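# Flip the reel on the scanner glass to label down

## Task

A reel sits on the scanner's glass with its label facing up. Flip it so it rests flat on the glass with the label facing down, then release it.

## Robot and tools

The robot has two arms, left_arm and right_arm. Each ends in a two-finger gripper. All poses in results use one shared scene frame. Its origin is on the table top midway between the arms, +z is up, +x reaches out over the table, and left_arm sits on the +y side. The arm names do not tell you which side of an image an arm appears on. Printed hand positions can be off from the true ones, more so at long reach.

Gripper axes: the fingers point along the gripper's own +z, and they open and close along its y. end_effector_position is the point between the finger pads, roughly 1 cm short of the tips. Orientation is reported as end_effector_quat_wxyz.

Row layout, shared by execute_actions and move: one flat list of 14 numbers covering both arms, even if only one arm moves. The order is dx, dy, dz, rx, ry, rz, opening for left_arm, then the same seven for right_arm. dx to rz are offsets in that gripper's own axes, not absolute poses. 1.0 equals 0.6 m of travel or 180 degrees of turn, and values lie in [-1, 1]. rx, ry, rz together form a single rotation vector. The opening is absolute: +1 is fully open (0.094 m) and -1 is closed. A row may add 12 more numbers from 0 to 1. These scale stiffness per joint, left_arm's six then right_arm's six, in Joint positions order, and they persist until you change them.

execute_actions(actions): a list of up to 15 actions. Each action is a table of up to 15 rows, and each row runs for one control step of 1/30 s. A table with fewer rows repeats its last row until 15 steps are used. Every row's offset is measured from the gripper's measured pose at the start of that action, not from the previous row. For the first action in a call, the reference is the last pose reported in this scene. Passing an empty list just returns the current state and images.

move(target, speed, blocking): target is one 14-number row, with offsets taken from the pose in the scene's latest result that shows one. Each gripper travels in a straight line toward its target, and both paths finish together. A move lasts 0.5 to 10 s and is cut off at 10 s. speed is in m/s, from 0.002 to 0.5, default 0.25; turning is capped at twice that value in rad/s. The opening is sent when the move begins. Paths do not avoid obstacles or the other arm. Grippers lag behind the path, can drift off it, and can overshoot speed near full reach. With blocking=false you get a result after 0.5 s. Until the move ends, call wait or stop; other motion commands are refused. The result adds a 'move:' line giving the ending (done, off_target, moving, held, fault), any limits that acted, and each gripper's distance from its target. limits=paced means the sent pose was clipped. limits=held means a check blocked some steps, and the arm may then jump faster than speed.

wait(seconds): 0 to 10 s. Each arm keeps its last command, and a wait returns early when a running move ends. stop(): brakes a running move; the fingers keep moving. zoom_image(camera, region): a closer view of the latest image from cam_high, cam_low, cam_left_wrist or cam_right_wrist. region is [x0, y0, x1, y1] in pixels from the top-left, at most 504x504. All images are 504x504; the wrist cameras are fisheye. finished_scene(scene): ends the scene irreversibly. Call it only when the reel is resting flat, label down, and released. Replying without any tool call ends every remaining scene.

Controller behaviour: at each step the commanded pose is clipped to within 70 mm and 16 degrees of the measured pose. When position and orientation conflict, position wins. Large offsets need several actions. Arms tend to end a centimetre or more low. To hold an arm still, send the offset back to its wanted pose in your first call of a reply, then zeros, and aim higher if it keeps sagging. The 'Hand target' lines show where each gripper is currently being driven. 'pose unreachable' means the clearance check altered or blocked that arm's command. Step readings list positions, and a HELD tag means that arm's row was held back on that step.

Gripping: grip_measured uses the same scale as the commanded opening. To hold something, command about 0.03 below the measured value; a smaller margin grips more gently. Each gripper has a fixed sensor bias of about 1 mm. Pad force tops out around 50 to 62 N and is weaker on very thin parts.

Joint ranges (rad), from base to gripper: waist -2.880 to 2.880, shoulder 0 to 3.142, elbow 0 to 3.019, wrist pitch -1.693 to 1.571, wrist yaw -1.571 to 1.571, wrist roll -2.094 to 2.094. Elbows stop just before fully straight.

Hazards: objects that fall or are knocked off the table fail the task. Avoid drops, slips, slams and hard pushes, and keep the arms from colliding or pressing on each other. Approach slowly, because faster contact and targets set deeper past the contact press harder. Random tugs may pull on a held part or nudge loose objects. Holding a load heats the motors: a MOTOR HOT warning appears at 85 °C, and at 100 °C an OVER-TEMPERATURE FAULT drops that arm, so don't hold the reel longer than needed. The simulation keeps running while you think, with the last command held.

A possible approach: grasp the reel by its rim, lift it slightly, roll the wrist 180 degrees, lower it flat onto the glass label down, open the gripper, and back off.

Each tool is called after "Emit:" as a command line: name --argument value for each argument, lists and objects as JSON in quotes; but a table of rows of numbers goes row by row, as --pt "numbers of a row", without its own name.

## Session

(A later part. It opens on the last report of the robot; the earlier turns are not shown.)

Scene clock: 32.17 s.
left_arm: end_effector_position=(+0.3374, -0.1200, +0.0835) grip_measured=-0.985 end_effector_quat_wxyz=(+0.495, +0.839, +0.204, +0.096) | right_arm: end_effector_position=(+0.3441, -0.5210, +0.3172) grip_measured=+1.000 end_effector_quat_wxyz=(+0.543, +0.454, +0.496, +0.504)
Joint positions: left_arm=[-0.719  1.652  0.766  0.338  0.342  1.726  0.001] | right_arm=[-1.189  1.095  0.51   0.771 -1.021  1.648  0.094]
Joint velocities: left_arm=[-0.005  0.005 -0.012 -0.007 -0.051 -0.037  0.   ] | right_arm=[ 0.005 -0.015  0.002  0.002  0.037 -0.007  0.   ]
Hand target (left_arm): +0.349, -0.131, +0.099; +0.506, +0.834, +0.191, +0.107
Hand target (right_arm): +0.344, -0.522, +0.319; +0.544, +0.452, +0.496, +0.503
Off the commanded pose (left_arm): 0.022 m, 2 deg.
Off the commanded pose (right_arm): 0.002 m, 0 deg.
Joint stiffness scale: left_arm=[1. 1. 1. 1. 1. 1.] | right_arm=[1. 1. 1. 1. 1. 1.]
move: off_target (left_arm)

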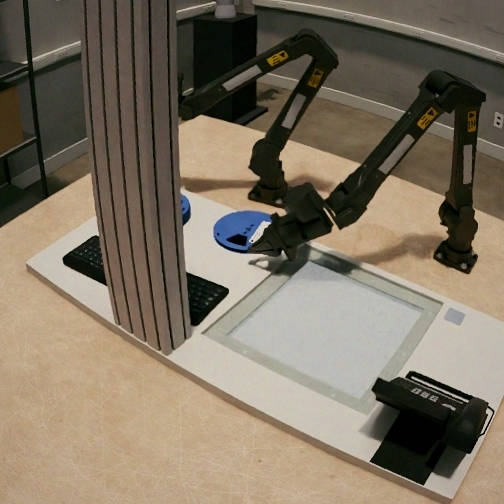

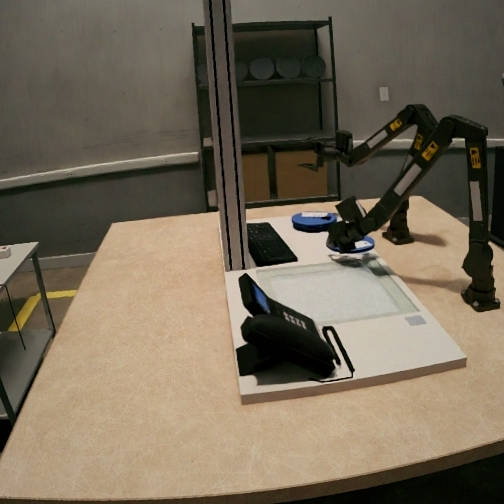

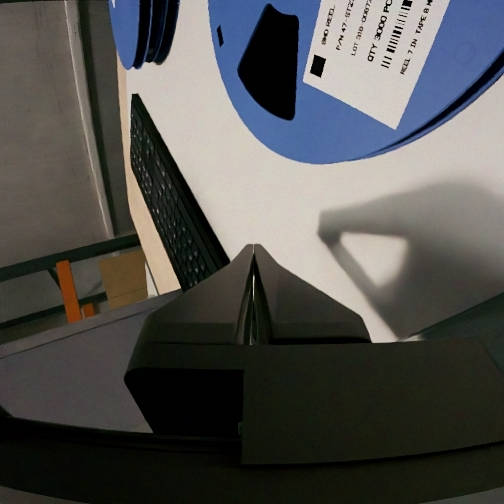

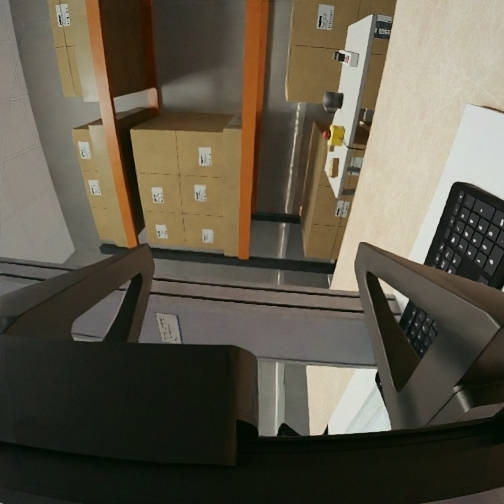

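Move along z (fwd+down), then push.

Emit:
move --target '[0,-0.01,0.11,0,0,0,-1,0,0,0,0,0,0,1]' --speed 0.06

Emit:
move --target '[-0.14,0,0,0,0,0,-1,0,0,0,0,0,0,1]' --speed 0.06

Scene clock: 34.17 s.
left_arm: end_effector_position=(+0.3566, -0.1577, +0.0478) grip_measured=-0.986 end_effector_quat_wxyz=(+0.493, +0.840, +0.201, +0.100) | right_arm: end_effector_position=(+0.3436, -0.5203, +0.3150) grip_measured=+1.000 end_effector_quat_wxyz=(+0.541, +0.456, +0.495, +0.504)
Joint positions: left_arm=[-0.752  1.815  0.865  0.406  0.309  1.719  0.001] | right_arm=[-1.189  1.095  0.505  0.771 -1.021  1.648  0.094]
Joint velocities: left_arm=[-0.005 -0.005 -0.007  0.012  0.037 -0.081 -0.001] | right_arm=[-0.005 -0.005 -0.002  0.007 -0.007  0.037  0.   ]
Hand target (left_arm): +0.359, -0.169, +0.045; +0.496, +0.839, +0.204, +0.096
Hand target (right_arm): +0.344, -0.521, +0.317; +0.543, +0.454, +0.496, +0.504
Off the commanded pose (left_arm): 0.013 m, 1 deg.
Off the commanded pose (right_arm): 0.002 m, 0 deg.
Joint stiffness scale: left_arm=[1. 1. 1. 1. 1. 1.] | right_arm=[1. 1. 1. 1. 1. 1.]
move: off_target (left_arm)

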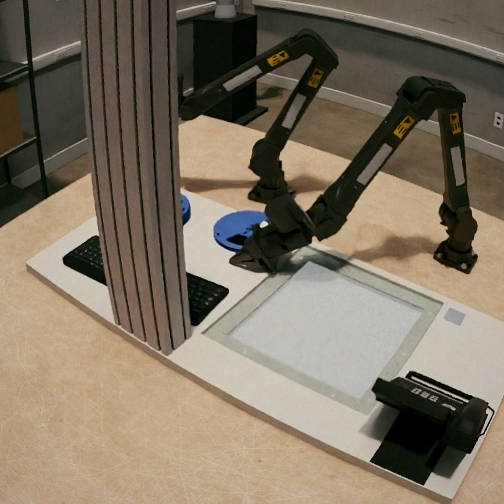

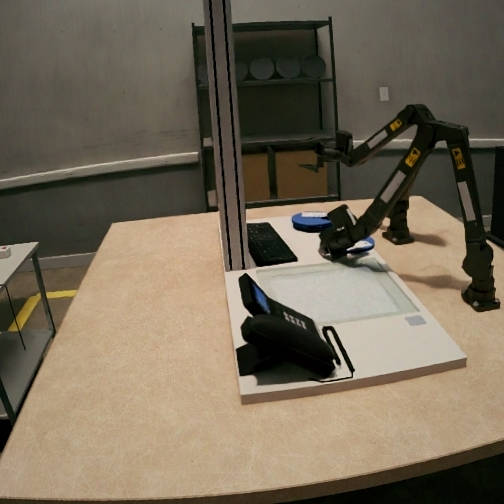

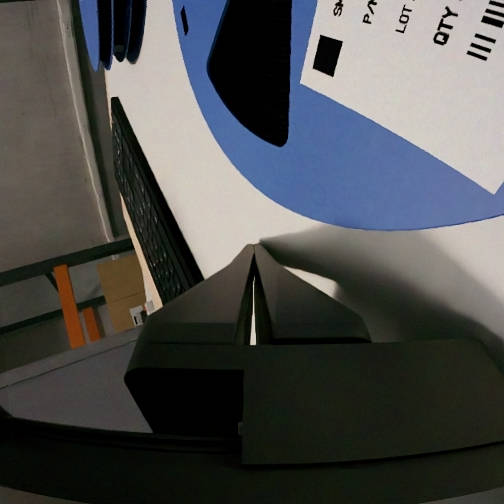

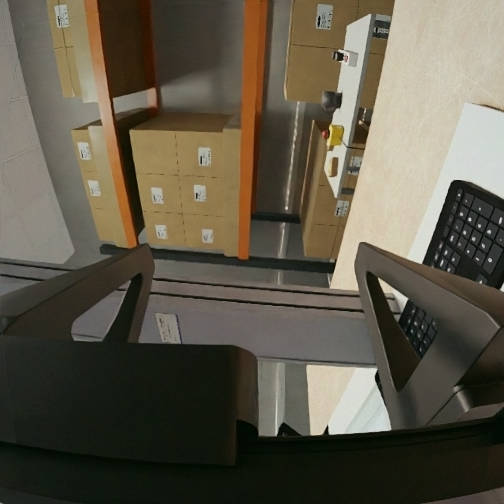

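Scene clock: 35.93 s.
left_arm: end_effector_position=(+0.2881, -0.1939, +0.0480) grip_measured=-0.986 end_effector_quat_wxyz=(+0.490, +0.842, +0.199, +0.105) | right_arm: end_effector_position=(+0.3432, -0.5196, +0.3130) grip_measured=+1.000 end_effector_quat_wxyz=(+0.540, +0.457, +0.495, +0.504)
Joint positions: left_arm=[-0.921  1.784  0.814  0.441  0.155  1.64   0.001] | right_arm=[-1.189  1.095  0.501  0.771 -1.021  1.648  0.094]
Joint velocities: left_arm=[-0.005 -0.005 -0.012 -0.012 -0.037  0.022  0.   ] | right_arm=[-0.015  0.005 -0.007 -0.022 -0.007 -0.022  0.   ]
Hand target (left_arm): +0.280, -0.195, +0.050; +0.494, +0.840, +0.201, +0.099
Hand target (right_arm): +0.344, -0.520, +0.315; +0.541, +0.456, +0.495, +0.504
Off the commanded pose (left_arm): 0.007 m, 1 deg.
Off the commanded pose (right_arm): 0.002 m, 0 deg.
Joint stiffness scale: left_arm=[1. 1. 1. 1. 1. 1.] | right_arm=[1. 1. 1. 1. 1. 1.]
move: done

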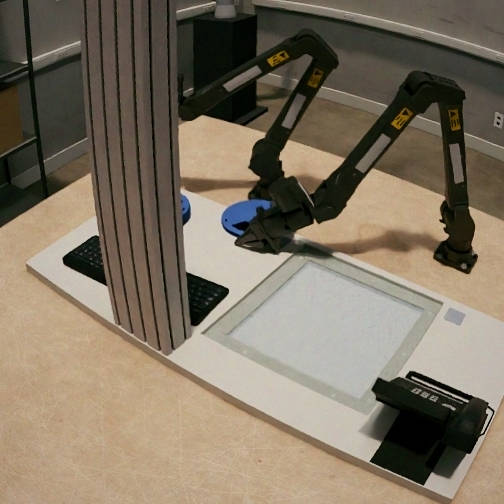

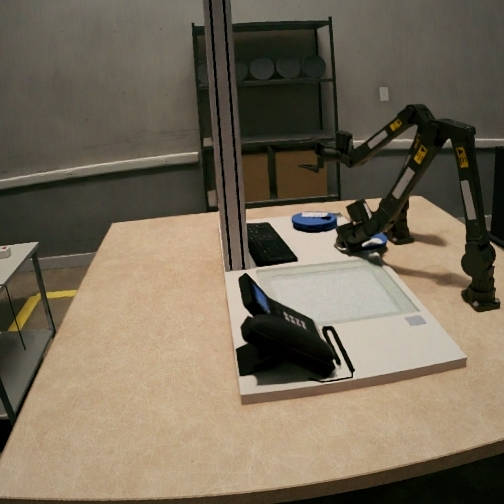

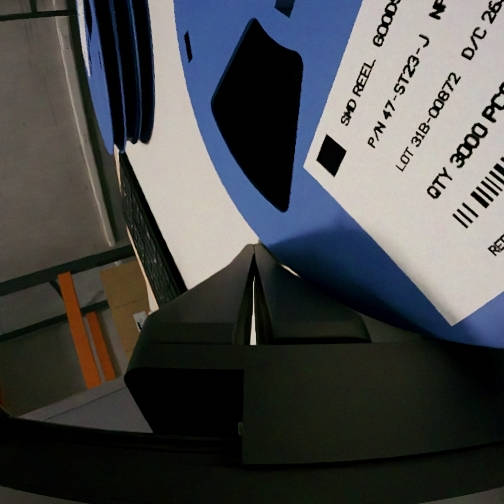

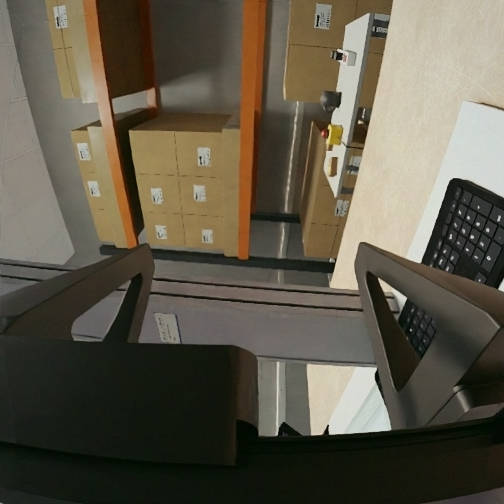

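Emit:
move --target '[0,0.12,-0.06,0,0,0,-1,0,0,0,0,0,0,1]'

Emit:
move --target '[-0.22,0,-0.27,-0.045,0,0,-0.2,0,0,0,0,0,0,1]'

Scene clock: 38.97 s.
left_arm: end_effector_position=(+0.2816, -0.1849, +0.1122) grip_measured=-0.986 end_effector_quat_wxyz=(+0.477, +0.850, +0.203, +0.100) | right_arm: end_effector_position=(+0.3428, -0.5189, +0.3110) grip_measured=+1.000 end_effector_quat_wxyz=(+0.538, +0.459, +0.495, +0.505)
Joint positions: left_arm=[-0.921  1.603  0.837  0.205  0.155  1.639  0.001] | right_arm=[-1.189  1.095  0.497  0.771 -1.021  1.648  0.094]
Joint velocities: left_arm=[-0.015 -0.005 -0.007 -0.002  0.007 -0.007 -0.001] | right_arm=[-0.005 -0.015 -0.007  0.007 -0.066 -0.022  0.   ]
Hand target (left_arm): +0.291, -0.198, +0.130; +0.490, +0.842, +0.199, +0.105
Hand target (right_arm): +0.343, -0.520, +0.313; +0.540, +0.457, +0.495, +0.504
Off the commanded pose (left_arm): 0.023 m, 2 deg.
Off the commanded pose (right_arm): 0.002 m, 0 deg.
Joint stiffness scale: left_arm=[1. 1. 1. 1. 1. 1.] | right_arm=[1. 1. 1. 1. 1. 1.]
move: off_target (left_arm)

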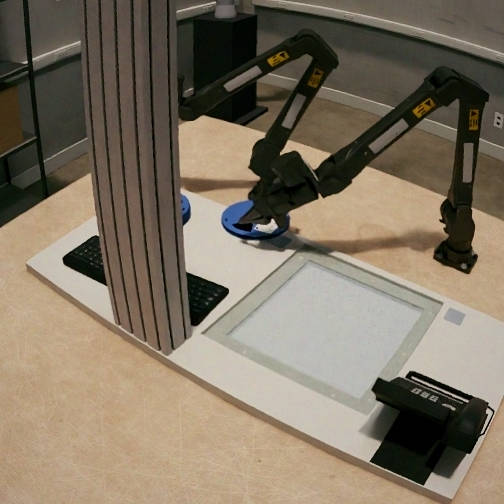

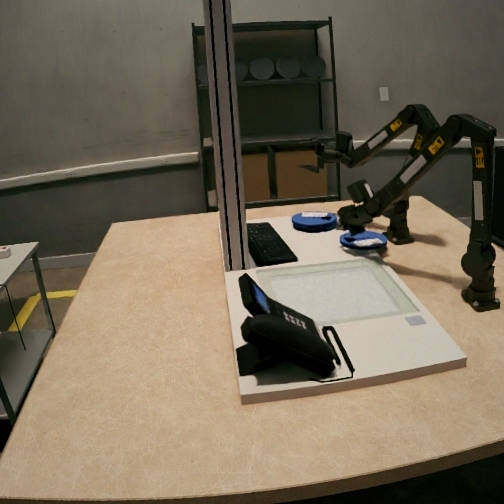

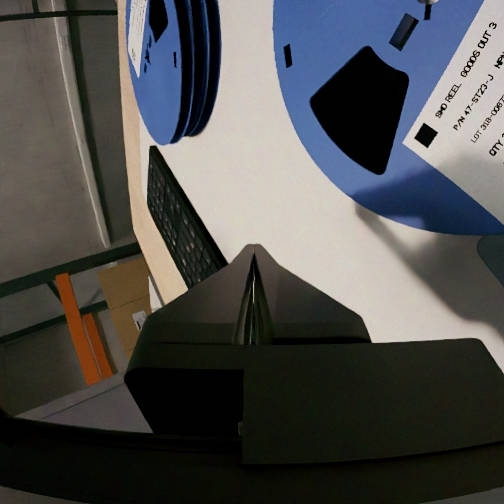

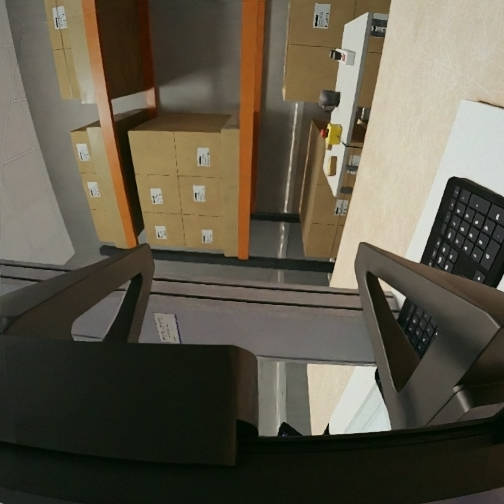

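Scene clock: 40.30 s.
left_arm: end_effector_position=(+0.1027, -0.1206, +0.2088) grip_measured=-0.202 end_effector_quat_wxyz=(+0.540, +0.812, +0.189, +0.115) | right_arm: end_effector_position=(+0.3424, -0.5183, +0.3090) grip_measured=+1.000 end_effector_quat_wxyz=(+0.537, +0.460, +0.495, +0.505)
Joint positions: left_arm=[-1.291  1.044  0.533  0.104 -0.17   1.478  0.037] | right_arm=[-1.189  1.095  0.493  0.771 -1.021  1.648  0.094]
Joint velocities: left_arm=[-0.005 -0.015 -0.002 -0.002 -0.081 -0.037  0.   ] | right_arm=[ 0.005 -0.005  0.002 -0.012  0.007  0.007  0.   ]
Hand target (left_arm): +0.102, -0.119, +0.204; +0.536, +0.814, +0.197, +0.110
Hand target (right_arm): +0.343, -0.519, +0.311; +0.538, +0.459, +0.495, +0.505
Off the commanded pose (left_arm): 0.009 m, 1 deg.
Off the commanded pose (right_arm): 0.002 m, 0 deg.
Joint stiffness scale: left_arm=[1. 1. 1. 1. 1. 1.] | right_arm=[1. 1. 1. 1. 1. 1.]
move: done

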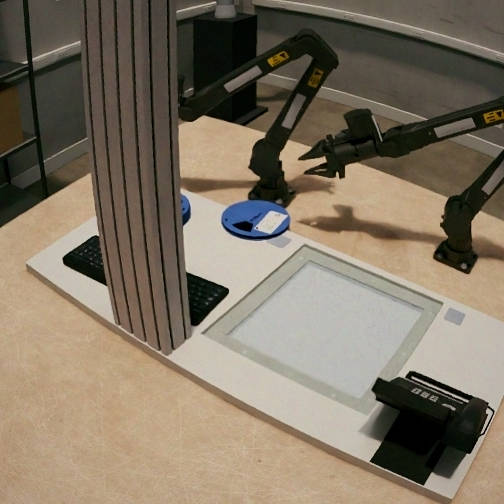

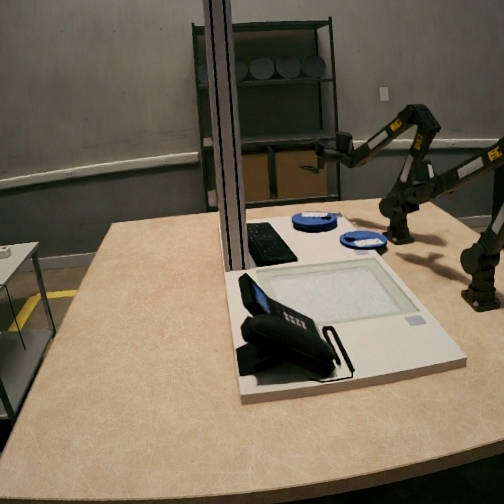

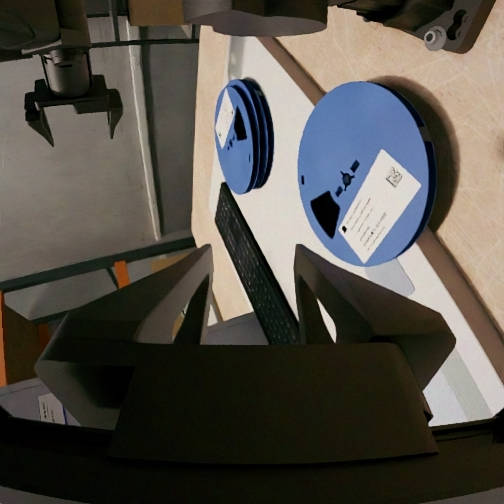

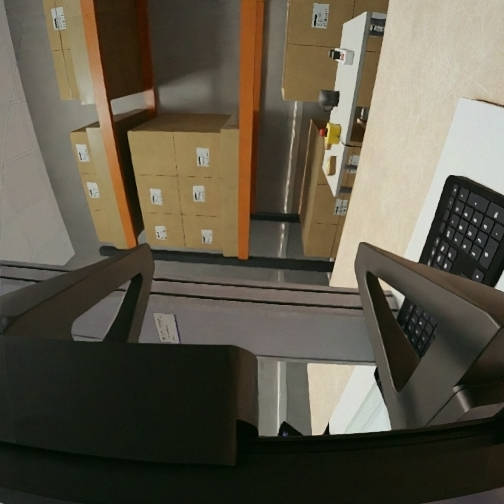

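Overhang good. Lower ~0.155 (tilt 23°), slightly back.

Emit:
move --target '[0,-0.255,0.06,0,0,0,-0.2,0,0,0,0,0,0,1]'

Scene clock: 42.23 s.
left_arm: end_effector_position=(+0.0934, -0.0941, +0.0433) grip_measured=-0.202 end_effector_quat_wxyz=(+0.528, +0.819, +0.190, +0.118) | right_arm: end_effector_position=(+0.3420, -0.5176, +0.3070) grip_measured=+1.000 end_effector_quat_wxyz=(+0.536, +0.462, +0.494, +0.506)
Joint positions: left_arm=[-1.305  1.554  0.289  0.829 -0.19   1.476  0.037] | right_arm=[-1.189  1.095  0.488  0.771 -1.021  1.648  0.094]
Joint velocities: left_arm=[-0.005 -0.015 -0.002 -0.022  0.051 -0.007 -0.   ] | right_arm=[-0.005 -0.005 -0.022 -0.007 -0.066  0.007  0.   ]
Hand target (left_arm): +0.090, -0.097, +0.051; +0.540, +0.812, +0.189, +0.114
Hand target (right_arm): +0.342, -0.518, +0.309; +0.537, +0.460, +0.495, +0.505
Off the commanded pose (left_arm): 0.012 m, 2 deg.
Off the commanded pose (right_arm): 0.002 m, 0 deg.
Joint stiffness scale: left_arm=[1. 1. 1. 1. 1. 1.] | right_arm=[1. 1. 1. 1. 1. 1.]
move: off_target (left_arm)

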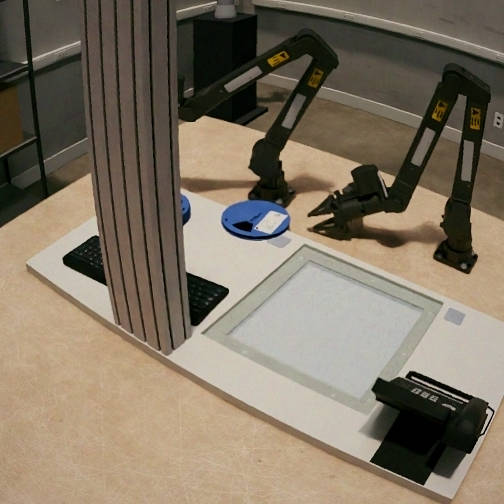

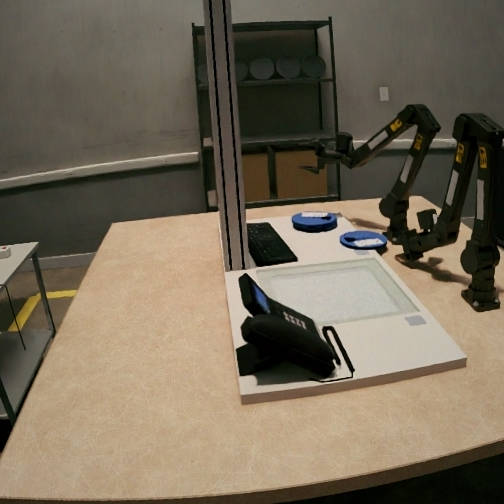

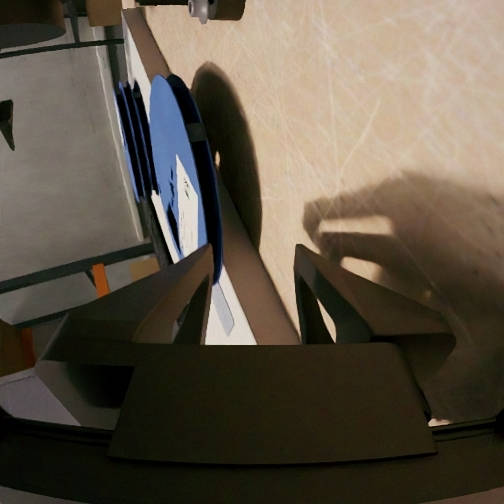

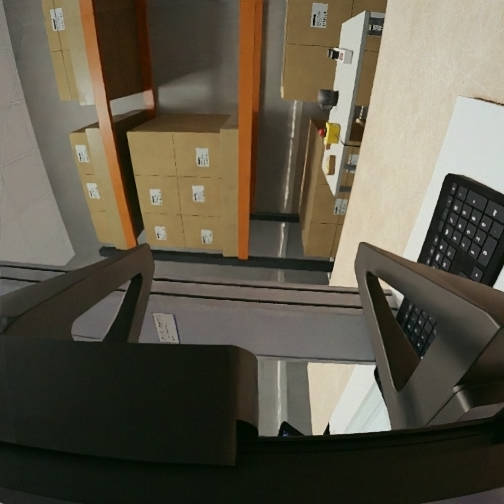

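Emit:
move --target '[-0.01,0.09,0.16,-0.01,0,0,-0.2,0,0,0,0,0,0,1]' --speed 0.08

Scene clock: 44.33 s.
left_arm: end_effector_position=(+0.1271, -0.1829, +0.0436) grip_measured=-0.202 end_effector_quat_wxyz=(+0.533, +0.816, +0.191, +0.115) | right_arm: end_effector_position=(+0.3416, -0.5169, +0.3050) grip_measured=+1.000 end_effector_quat_wxyz=(+0.534, +0.463, +0.494, +0.506)
Joint positions: left_arm=[-1.27   1.714  0.542  0.75  -0.153  1.485  0.037] | right_arm=[-1.189  1.095  0.484  0.771 -1.021  1.648  0.094]
Joint velocities: left_arm=[-0.005 -0.005 -0.007 -0.012  0.022  0.081 -0.003] | right_arm=[-0.005 -0.015  0.007  0.002 -0.037  0.066  0.   ]
Hand target (left_arm): +0.136, -0.194, +0.052; +0.541, +0.811, +0.188, +0.122
Hand target (right_arm): +0.342, -0.518, +0.307; +0.536, +0.462, +0.494, +0.506
Off the commanded pose (left_arm): 0.018 m, 1 deg.
Off the commanded pose (right_arm): 0.002 m, 0 deg.
Joint stiffness scale: left_arm=[1. 1. 1. 1. 1. 1.] | right_arm=[1. 1. 1. 1. 1. 1.]
move: off_target (left_arm)

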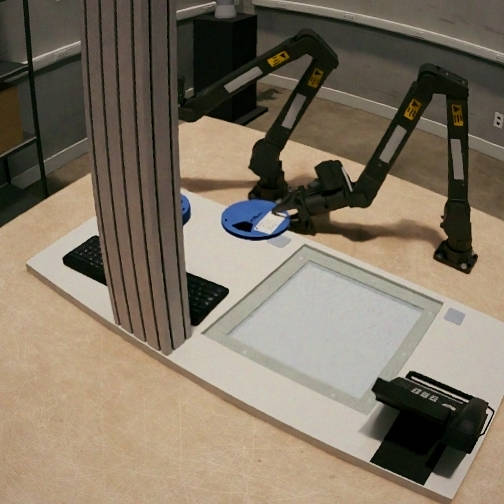

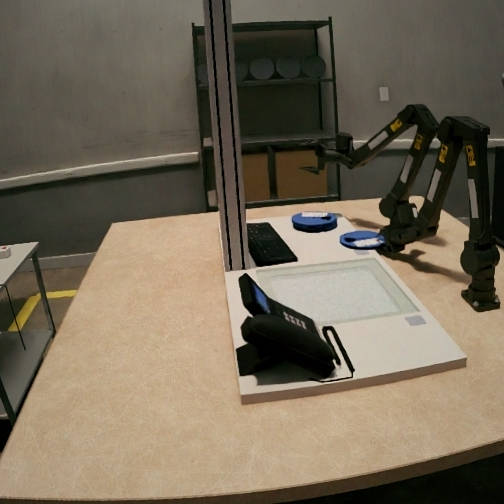

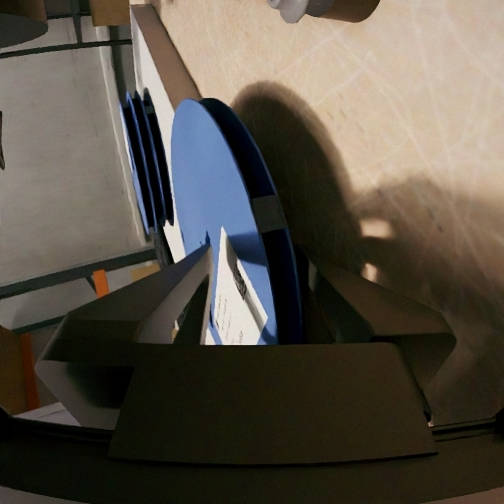

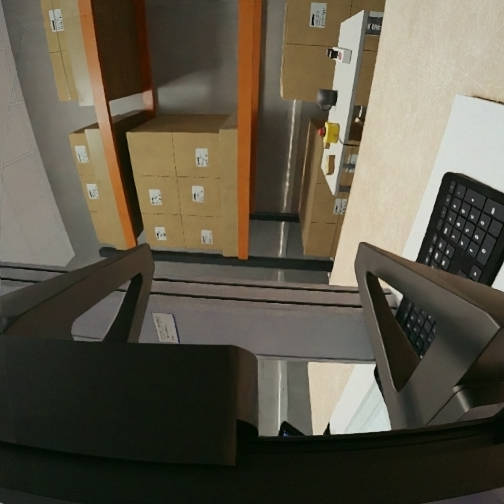

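Straddling. A bit deeper, then close.

Emit:
move --target '[0.02,0.03,0.04,0,0,0,-0.2,0,0,0,0,0,0,1]' --speed 0.06

Emit:
move --target '[0,0.012,0,0,0,0,-0.85,0,0,0,0,0,0,1]'

Emit:
move --target '[0,0.25,-0.05,0,0,0,-0.85,0,0,0,0,0,0,1]' --speed 0.15

Emit:
move --target '[0.67,-0.03,-0.47,0,0.255,-0.108,-0.85,0,0,0,0,0,0,1]'

Emit:
move --target '[0,0.02,0,0,0,-0.5,-0.85,0,0,0,0,0,0,1]' --speed 0.4

Emit:
move --target '[0,0,0,0,0,-0.5,-0.85,0,0,0,0,0,0,1]' --speed 0.4

Scene clock: 46.50 s.
left_arm: end_effector_position=(+0.1418, -0.1899, +0.0402) grip_measured=-0.202 end_effector_quat_wxyz=(+0.523, +0.822, +0.195, +0.109) | right_arm: end_effector_position=(+0.3412, -0.5162, +0.3031) grip_measured=+1.000 end_effector_quat_wxyz=(+0.533, +0.465, +0.494, +0.506)
Joint positions: left_arm=[-1.234  1.727  0.58   0.701 -0.116  1.488  0.037] | right_arm=[-1.189  1.095  0.48   0.771 -1.021  1.648  0.094]
Joint velocities: left_arm=[-0.015 -0.005  0.002 -0.007  0.007 -0.022  0.001] | right_arm=[-0.015 -0.015  0.002 -0.007  0.051 -0.037  0.   ]
Hand target (left_arm): +0.151, -0.203, +0.051; +0.533, +0.816, +0.191, +0.116
Hand target (right_arm): +0.342, -0.517, +0.305; +0.534, +0.463, +0.494, +0.506
Off the commanded pose (left_arm): 0.019 m, 2 deg.
Off the commanded pose (right_arm): 0.002 m, 0 deg.
Joint stiffness scale: left_arm=[1. 1. 1. 1. 1. 1.] | right_arm=[1. 1. 1. 1. 1. 1.]
move: off_target (left_arm)

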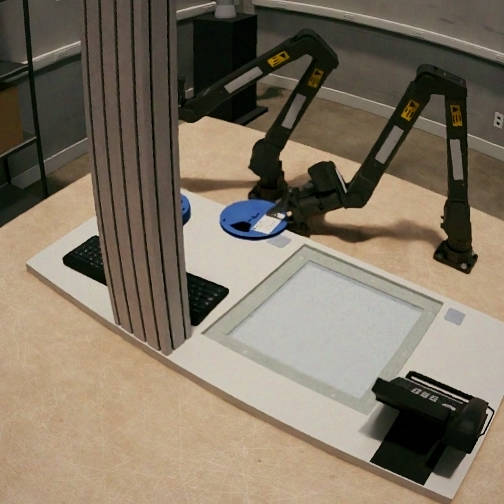

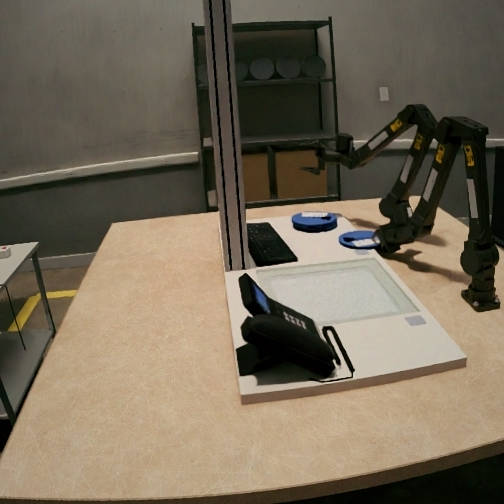

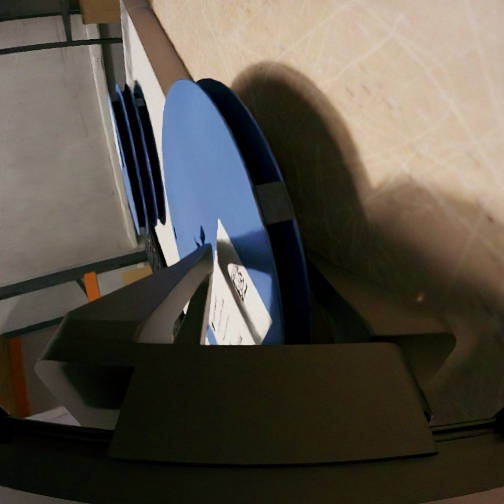

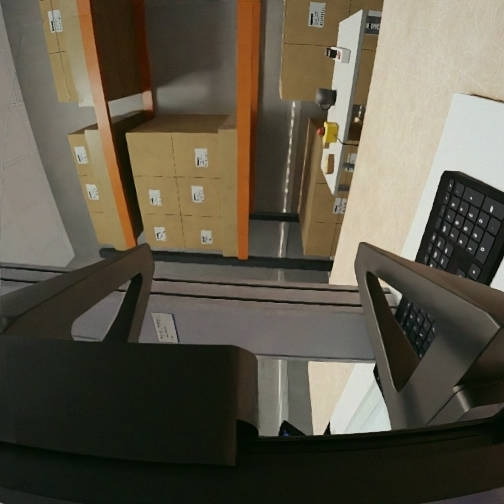

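Scene clock: 47.20 s.
left_arm: end_effector_position=(+0.1475, -0.2067, +0.0902) grip_measured=-0.788 end_effector_quat_wxyz=(+0.573, +0.789, +0.191, +0.114) | right_arm: end_effector_position=(+0.3407, -0.5155, +0.3011) grip_measured=+1.000 end_effector_quat_wxyz=(+0.532, +0.466, +0.493, +0.507)
Joint positions: left_arm=[-1.234  1.662  0.604  0.732 -0.116  1.49   0.01 ] | right_arm=[-1.189  1.095  0.476  0.771 -1.021  1.648  0.094]
Joint velocities: left_arm=[-0.015 -0.005  0.017  0.017  0.007  0.007  0.   ] | right_arm=[-0.005  0.005 -0.007 -0.007 -0.007  0.051  0.   ]
Hand target (left_arm): +0.143, -0.190, +0.049; +0.524, +0.822, +0.195, +0.109
Hand target (right_arm): +0.341, -0.516, +0.303; +0.533, +0.465, +0.494, +0.506
Off the commanded pose (left_arm): 0.046 m, 7 deg.
Off the commanded pose (right_arm): 0.002 m, 0 deg.
Joint stiffness scale: left_arm=[1. 1. 1. 1. 1. 1.] | right_arm=[1. 1. 1. 1. 1. 1.]
move: off_target (left_arm)

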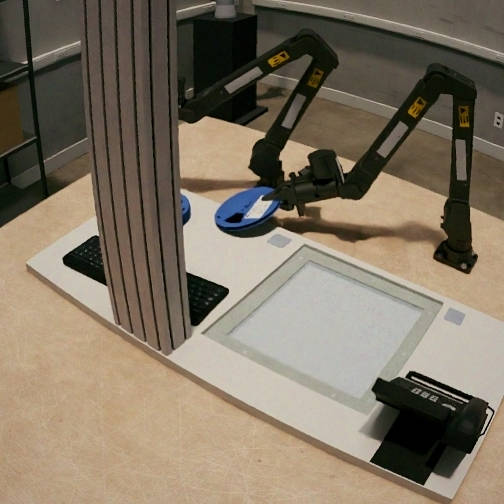

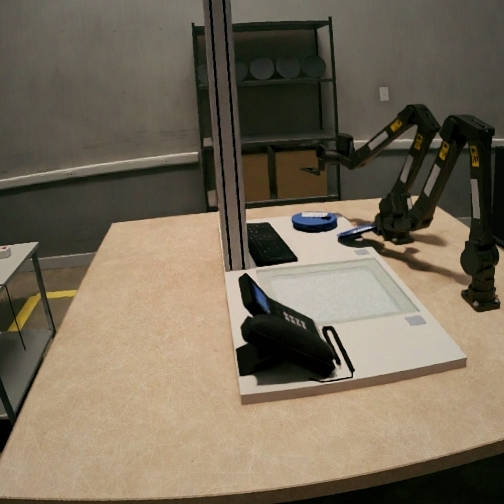

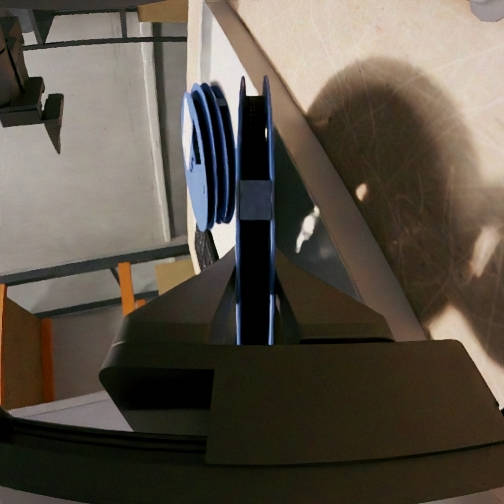

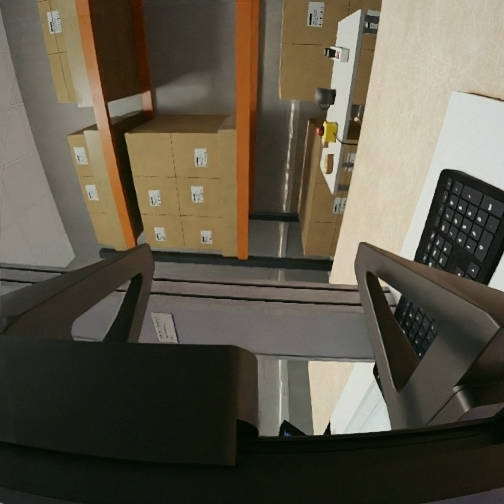

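Scene clock: 48.60 s.
left_arm: end_effector_position=(+0.1486, -0.2053, +0.2020) grip_measured=-0.797 end_effector_quat_wxyz=(+0.542, +0.811, +0.192, +0.107) | right_arm: end_effector_position=(+0.3403, -0.5149, +0.2993) grip_measured=+1.000 end_effector_quat_wxyz=(+0.530, +0.468, +0.493, +0.507)
Joint positions: left_arm=[-1.227  1.343  0.74   0.199 -0.102  1.49   0.01 ] | right_arm=[-1.189  1.095  0.472  0.771 -1.021  1.648  0.094]
Joint velocities: left_arm=[-0.005  0.005 -0.007 -0.042  0.066 -0.037 -0.   ] | right_arm=[-0.005 -0.005 -0.002  0.002 -0.022 -0.022  0.   ]
Hand target (left_arm): +0.159, -0.220, +0.244; +0.573, +0.789, +0.191, +0.114
Hand target (right_arm): +0.341, -0.516, +0.301; +0.532, +0.466, +0.493, +0.507
Off the commanded pose (left_arm): 0.045 m, 4 deg.
Off the commanded pose (right_arm): 0.002 m, 0 deg.
Joint stiffness scale: left_arm=[1. 1. 1. 1. 1. 1.] | right_arm=[1. 1. 1. 1. 1. 1.]
move: off_target (left_arm)

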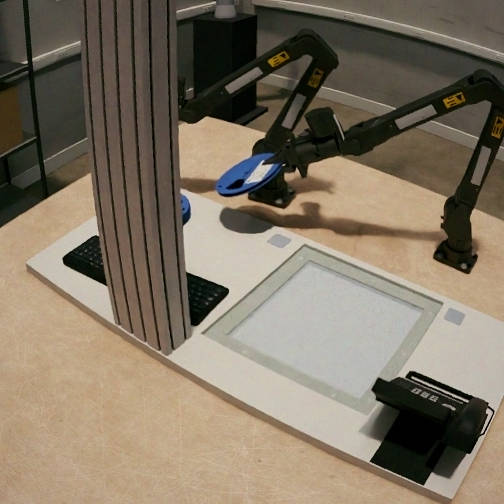

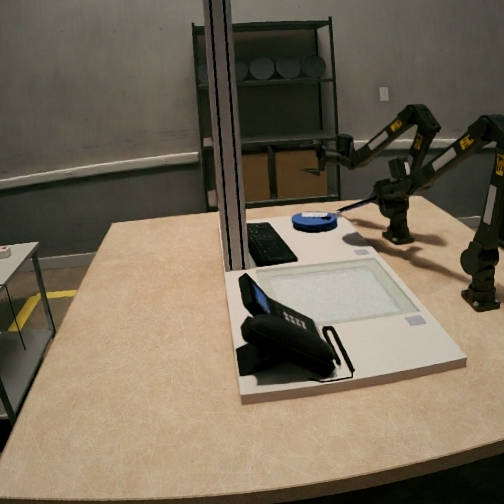

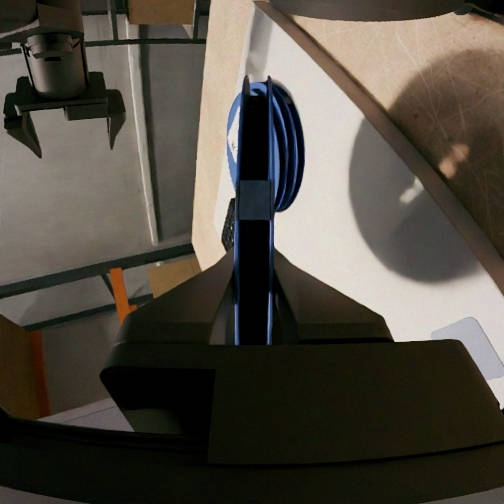

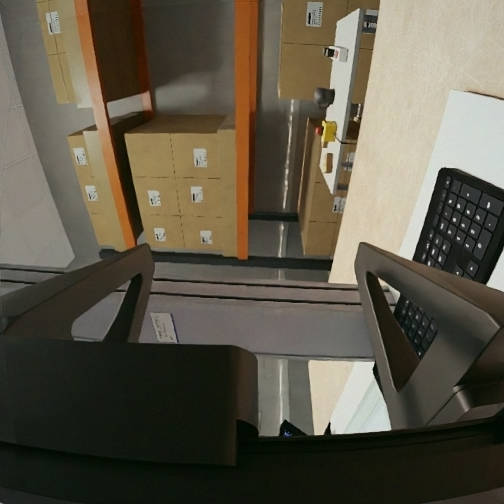

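Scene clock: 51.00 s.
left_arm: end_effector_position=(+0.3826, +0.2155, +0.2469) grip_measured=-0.796 end_effector_quat_wxyz=(+0.411, +0.672, +0.533, +0.307) | right_arm: end_effector_position=(+0.3399, -0.5141, +0.2973) grip_measured=+1.000 end_effector_quat_wxyz=(+0.529, +0.469, +0.493, +0.507)
Joint positions: left_arm=[-0.155  0.921  0.63  -0.203  0.069  1.578  0.01 ] | right_arm=[-1.189  1.095  0.468  0.771 -1.021  1.648  0.094]
Joint velocities: left_arm=[-0.005  0.005  0.007 -0.007 -0.007 -0.022 -0.   ] | right_arm=[-0.005 -0.015 -0.002 -0.012  0.007  0.066  0.   ]
Hand target (left_arm): +0.398, +0.212, +0.293; +0.435, +0.661, +0.512, +0.333
Hand target (right_arm): +0.340, -0.515, +0.299; +0.530, +0.468, +0.493, +0.507
Off the commanded pose (left_arm): 0.040 m, 4 deg.
Off the commanded pose (right_arm): 0.002 m, 0 deg.
Joint stiffness scale: left_arm=[1. 1. 1. 1. 1. 1.] | right_arm=[1. 1. 1. 1. 1. 1.]
move: off_target (left_arm)

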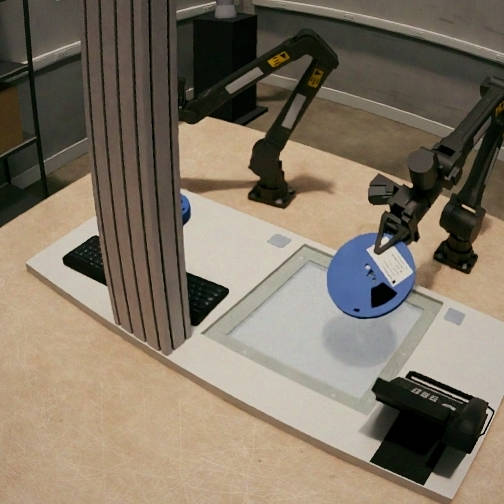

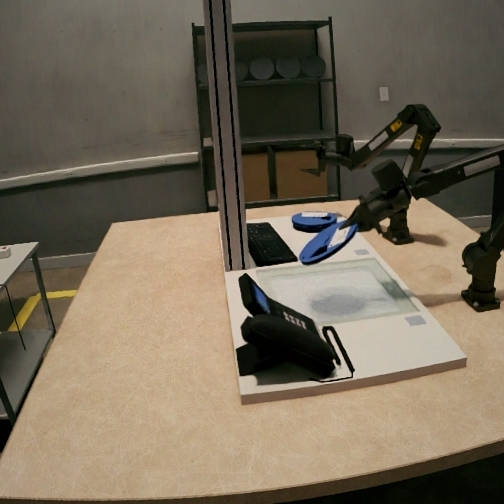

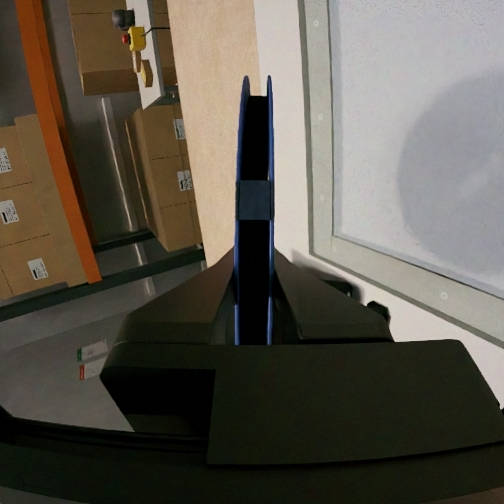

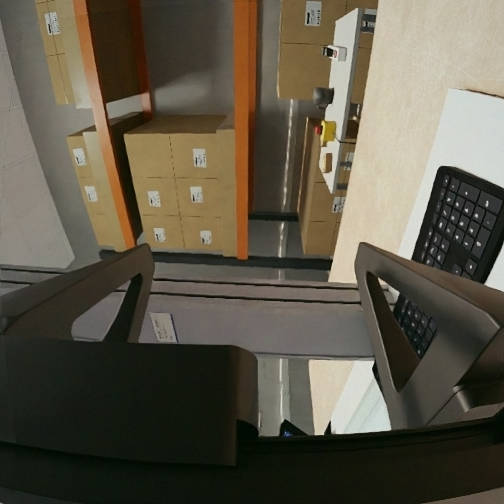

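Scene clock: 53.63 s.
left_arm: end_effector_position=(+0.3800, +0.2154, +0.2386) grip_measured=-0.796 end_effector_quat_wxyz=(+0.494, +0.108, +0.860, -0.070) | right_arm: end_effector_position=(+0.3395, -0.5134, +0.2953) grip_measured=+1.000 end_effector_quat_wxyz=(+0.528, +0.471, +0.492, +0.508)
Joint positions: left_arm=[-0.155  0.927  0.63  -0.23   0.072  0.026  0.01 ] | right_arm=[-1.189  1.095  0.464  0.771 -1.021  1.648  0.094]
Joint velocities: left_arm=[-0.005  0.005 -0.002 -0.002  0.051 -0.081 -0.   ] | right_arm=[-0.015 -0.005 -0.012  0.007 -0.037  0.022  0.   ]
Hand target (left_arm): +0.388, +0.214, +0.257; +0.508, +0.099, +0.853, -0.074
Hand target (right_arm): +0.340, -0.514, +0.297; +0.529, +0.469, +0.493, +0.507
Off the commanded pose (left_arm): 0.021 m, 2 deg.
Off the commanded pose (right_arm): 0.002 m, 0 deg.
Joint stiffness scale: left_arm=[1. 1. 1. 1. 1. 1.] | right_arm=[1. 1. 1. 1. 1. 1.]
move: off_target (left_arm)

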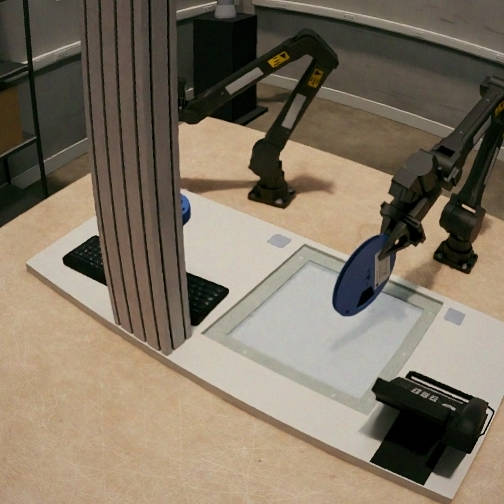

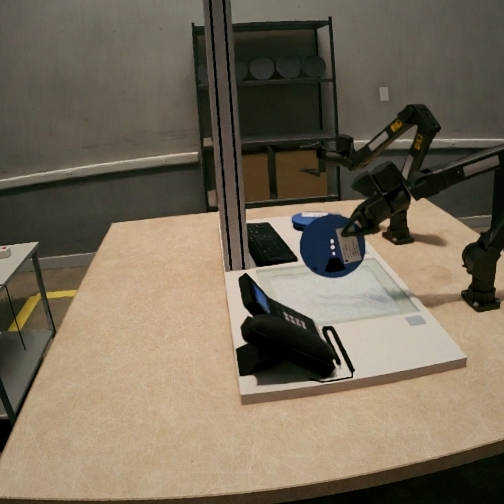

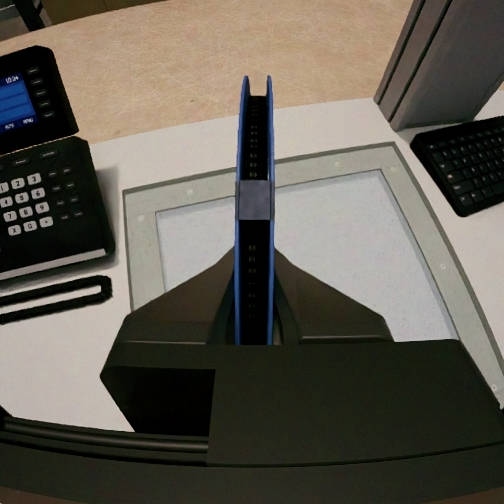

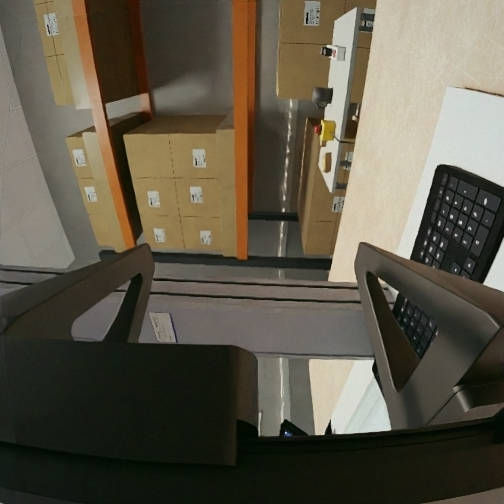

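Scene clock: 56.27 s.
left_arm: end_effector_position=(+0.3795, +0.2152, +0.2380) grip_measured=-0.796 end_effector_quat_wxyz=(+0.303, -0.525, +0.690, -0.395) | right_arm: end_effector_position=(+0.3390, -0.5127, +0.2935) grip_measured=+1.000 end_effector_quat_wxyz=(+0.526, +0.472, +0.492, +0.508)
Joint positions: left_arm=[-0.155  0.927  0.63  -0.233  0.074 -1.524  0.01 ] | right_arm=[-1.189  1.095  0.46   0.771 -1.021  1.648  0.094]
Joint velocities: left_arm=[-0.005 -0.015  0.007  0.002 -0.022 -0.037 -0.001] | right_arm=[-0.005  0.005 -0.007  0.002  0.037 -0.022  0.   ]
Hand target (left_arm): +0.380, +0.215, +0.239; +0.300, -0.532, +0.684, -0.399
Hand target (right_arm): +0.339, -0.513, +0.295; +0.528, +0.470, +0.492, +0.508
Off the commanded pose (left_arm): 0.001 m, 1 deg.
Off the commanded pose (right_arm): 0.002 m, 0 deg.
Joint stiffness scale: left_arm=[1. 1. 1. 1. 1. 1.] | right_arm=[1. 1. 1. 1. 1. 1.]
move: done

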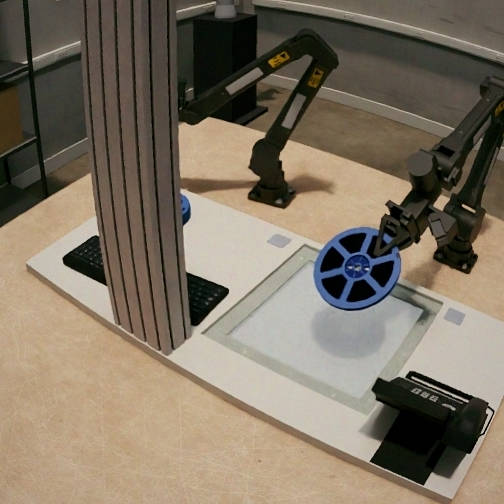

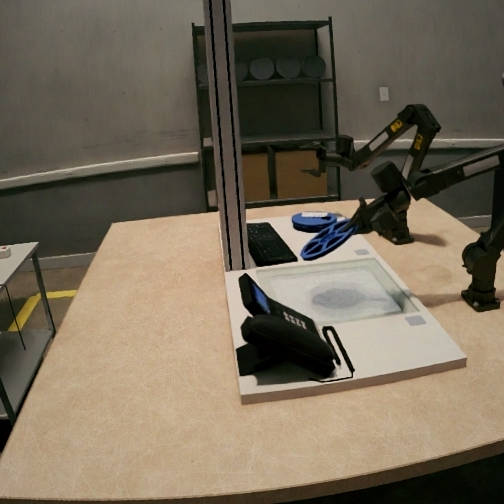

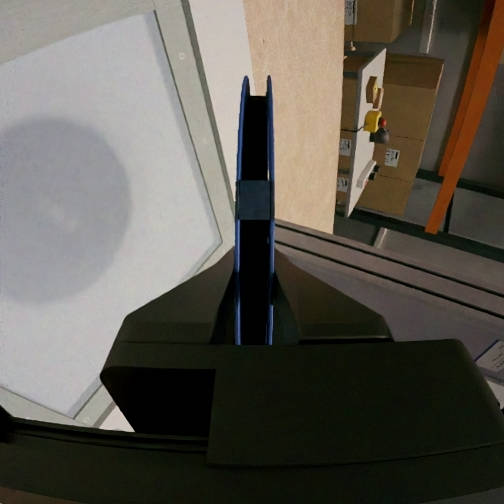

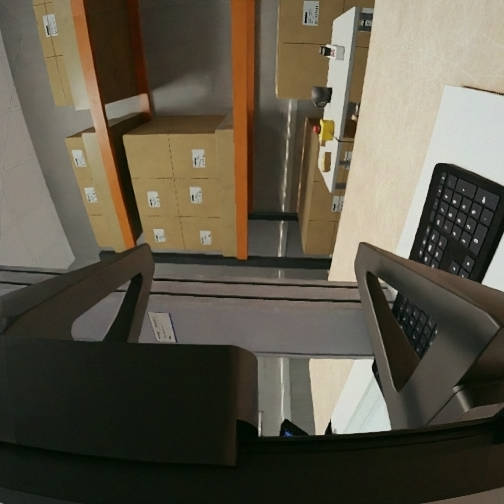

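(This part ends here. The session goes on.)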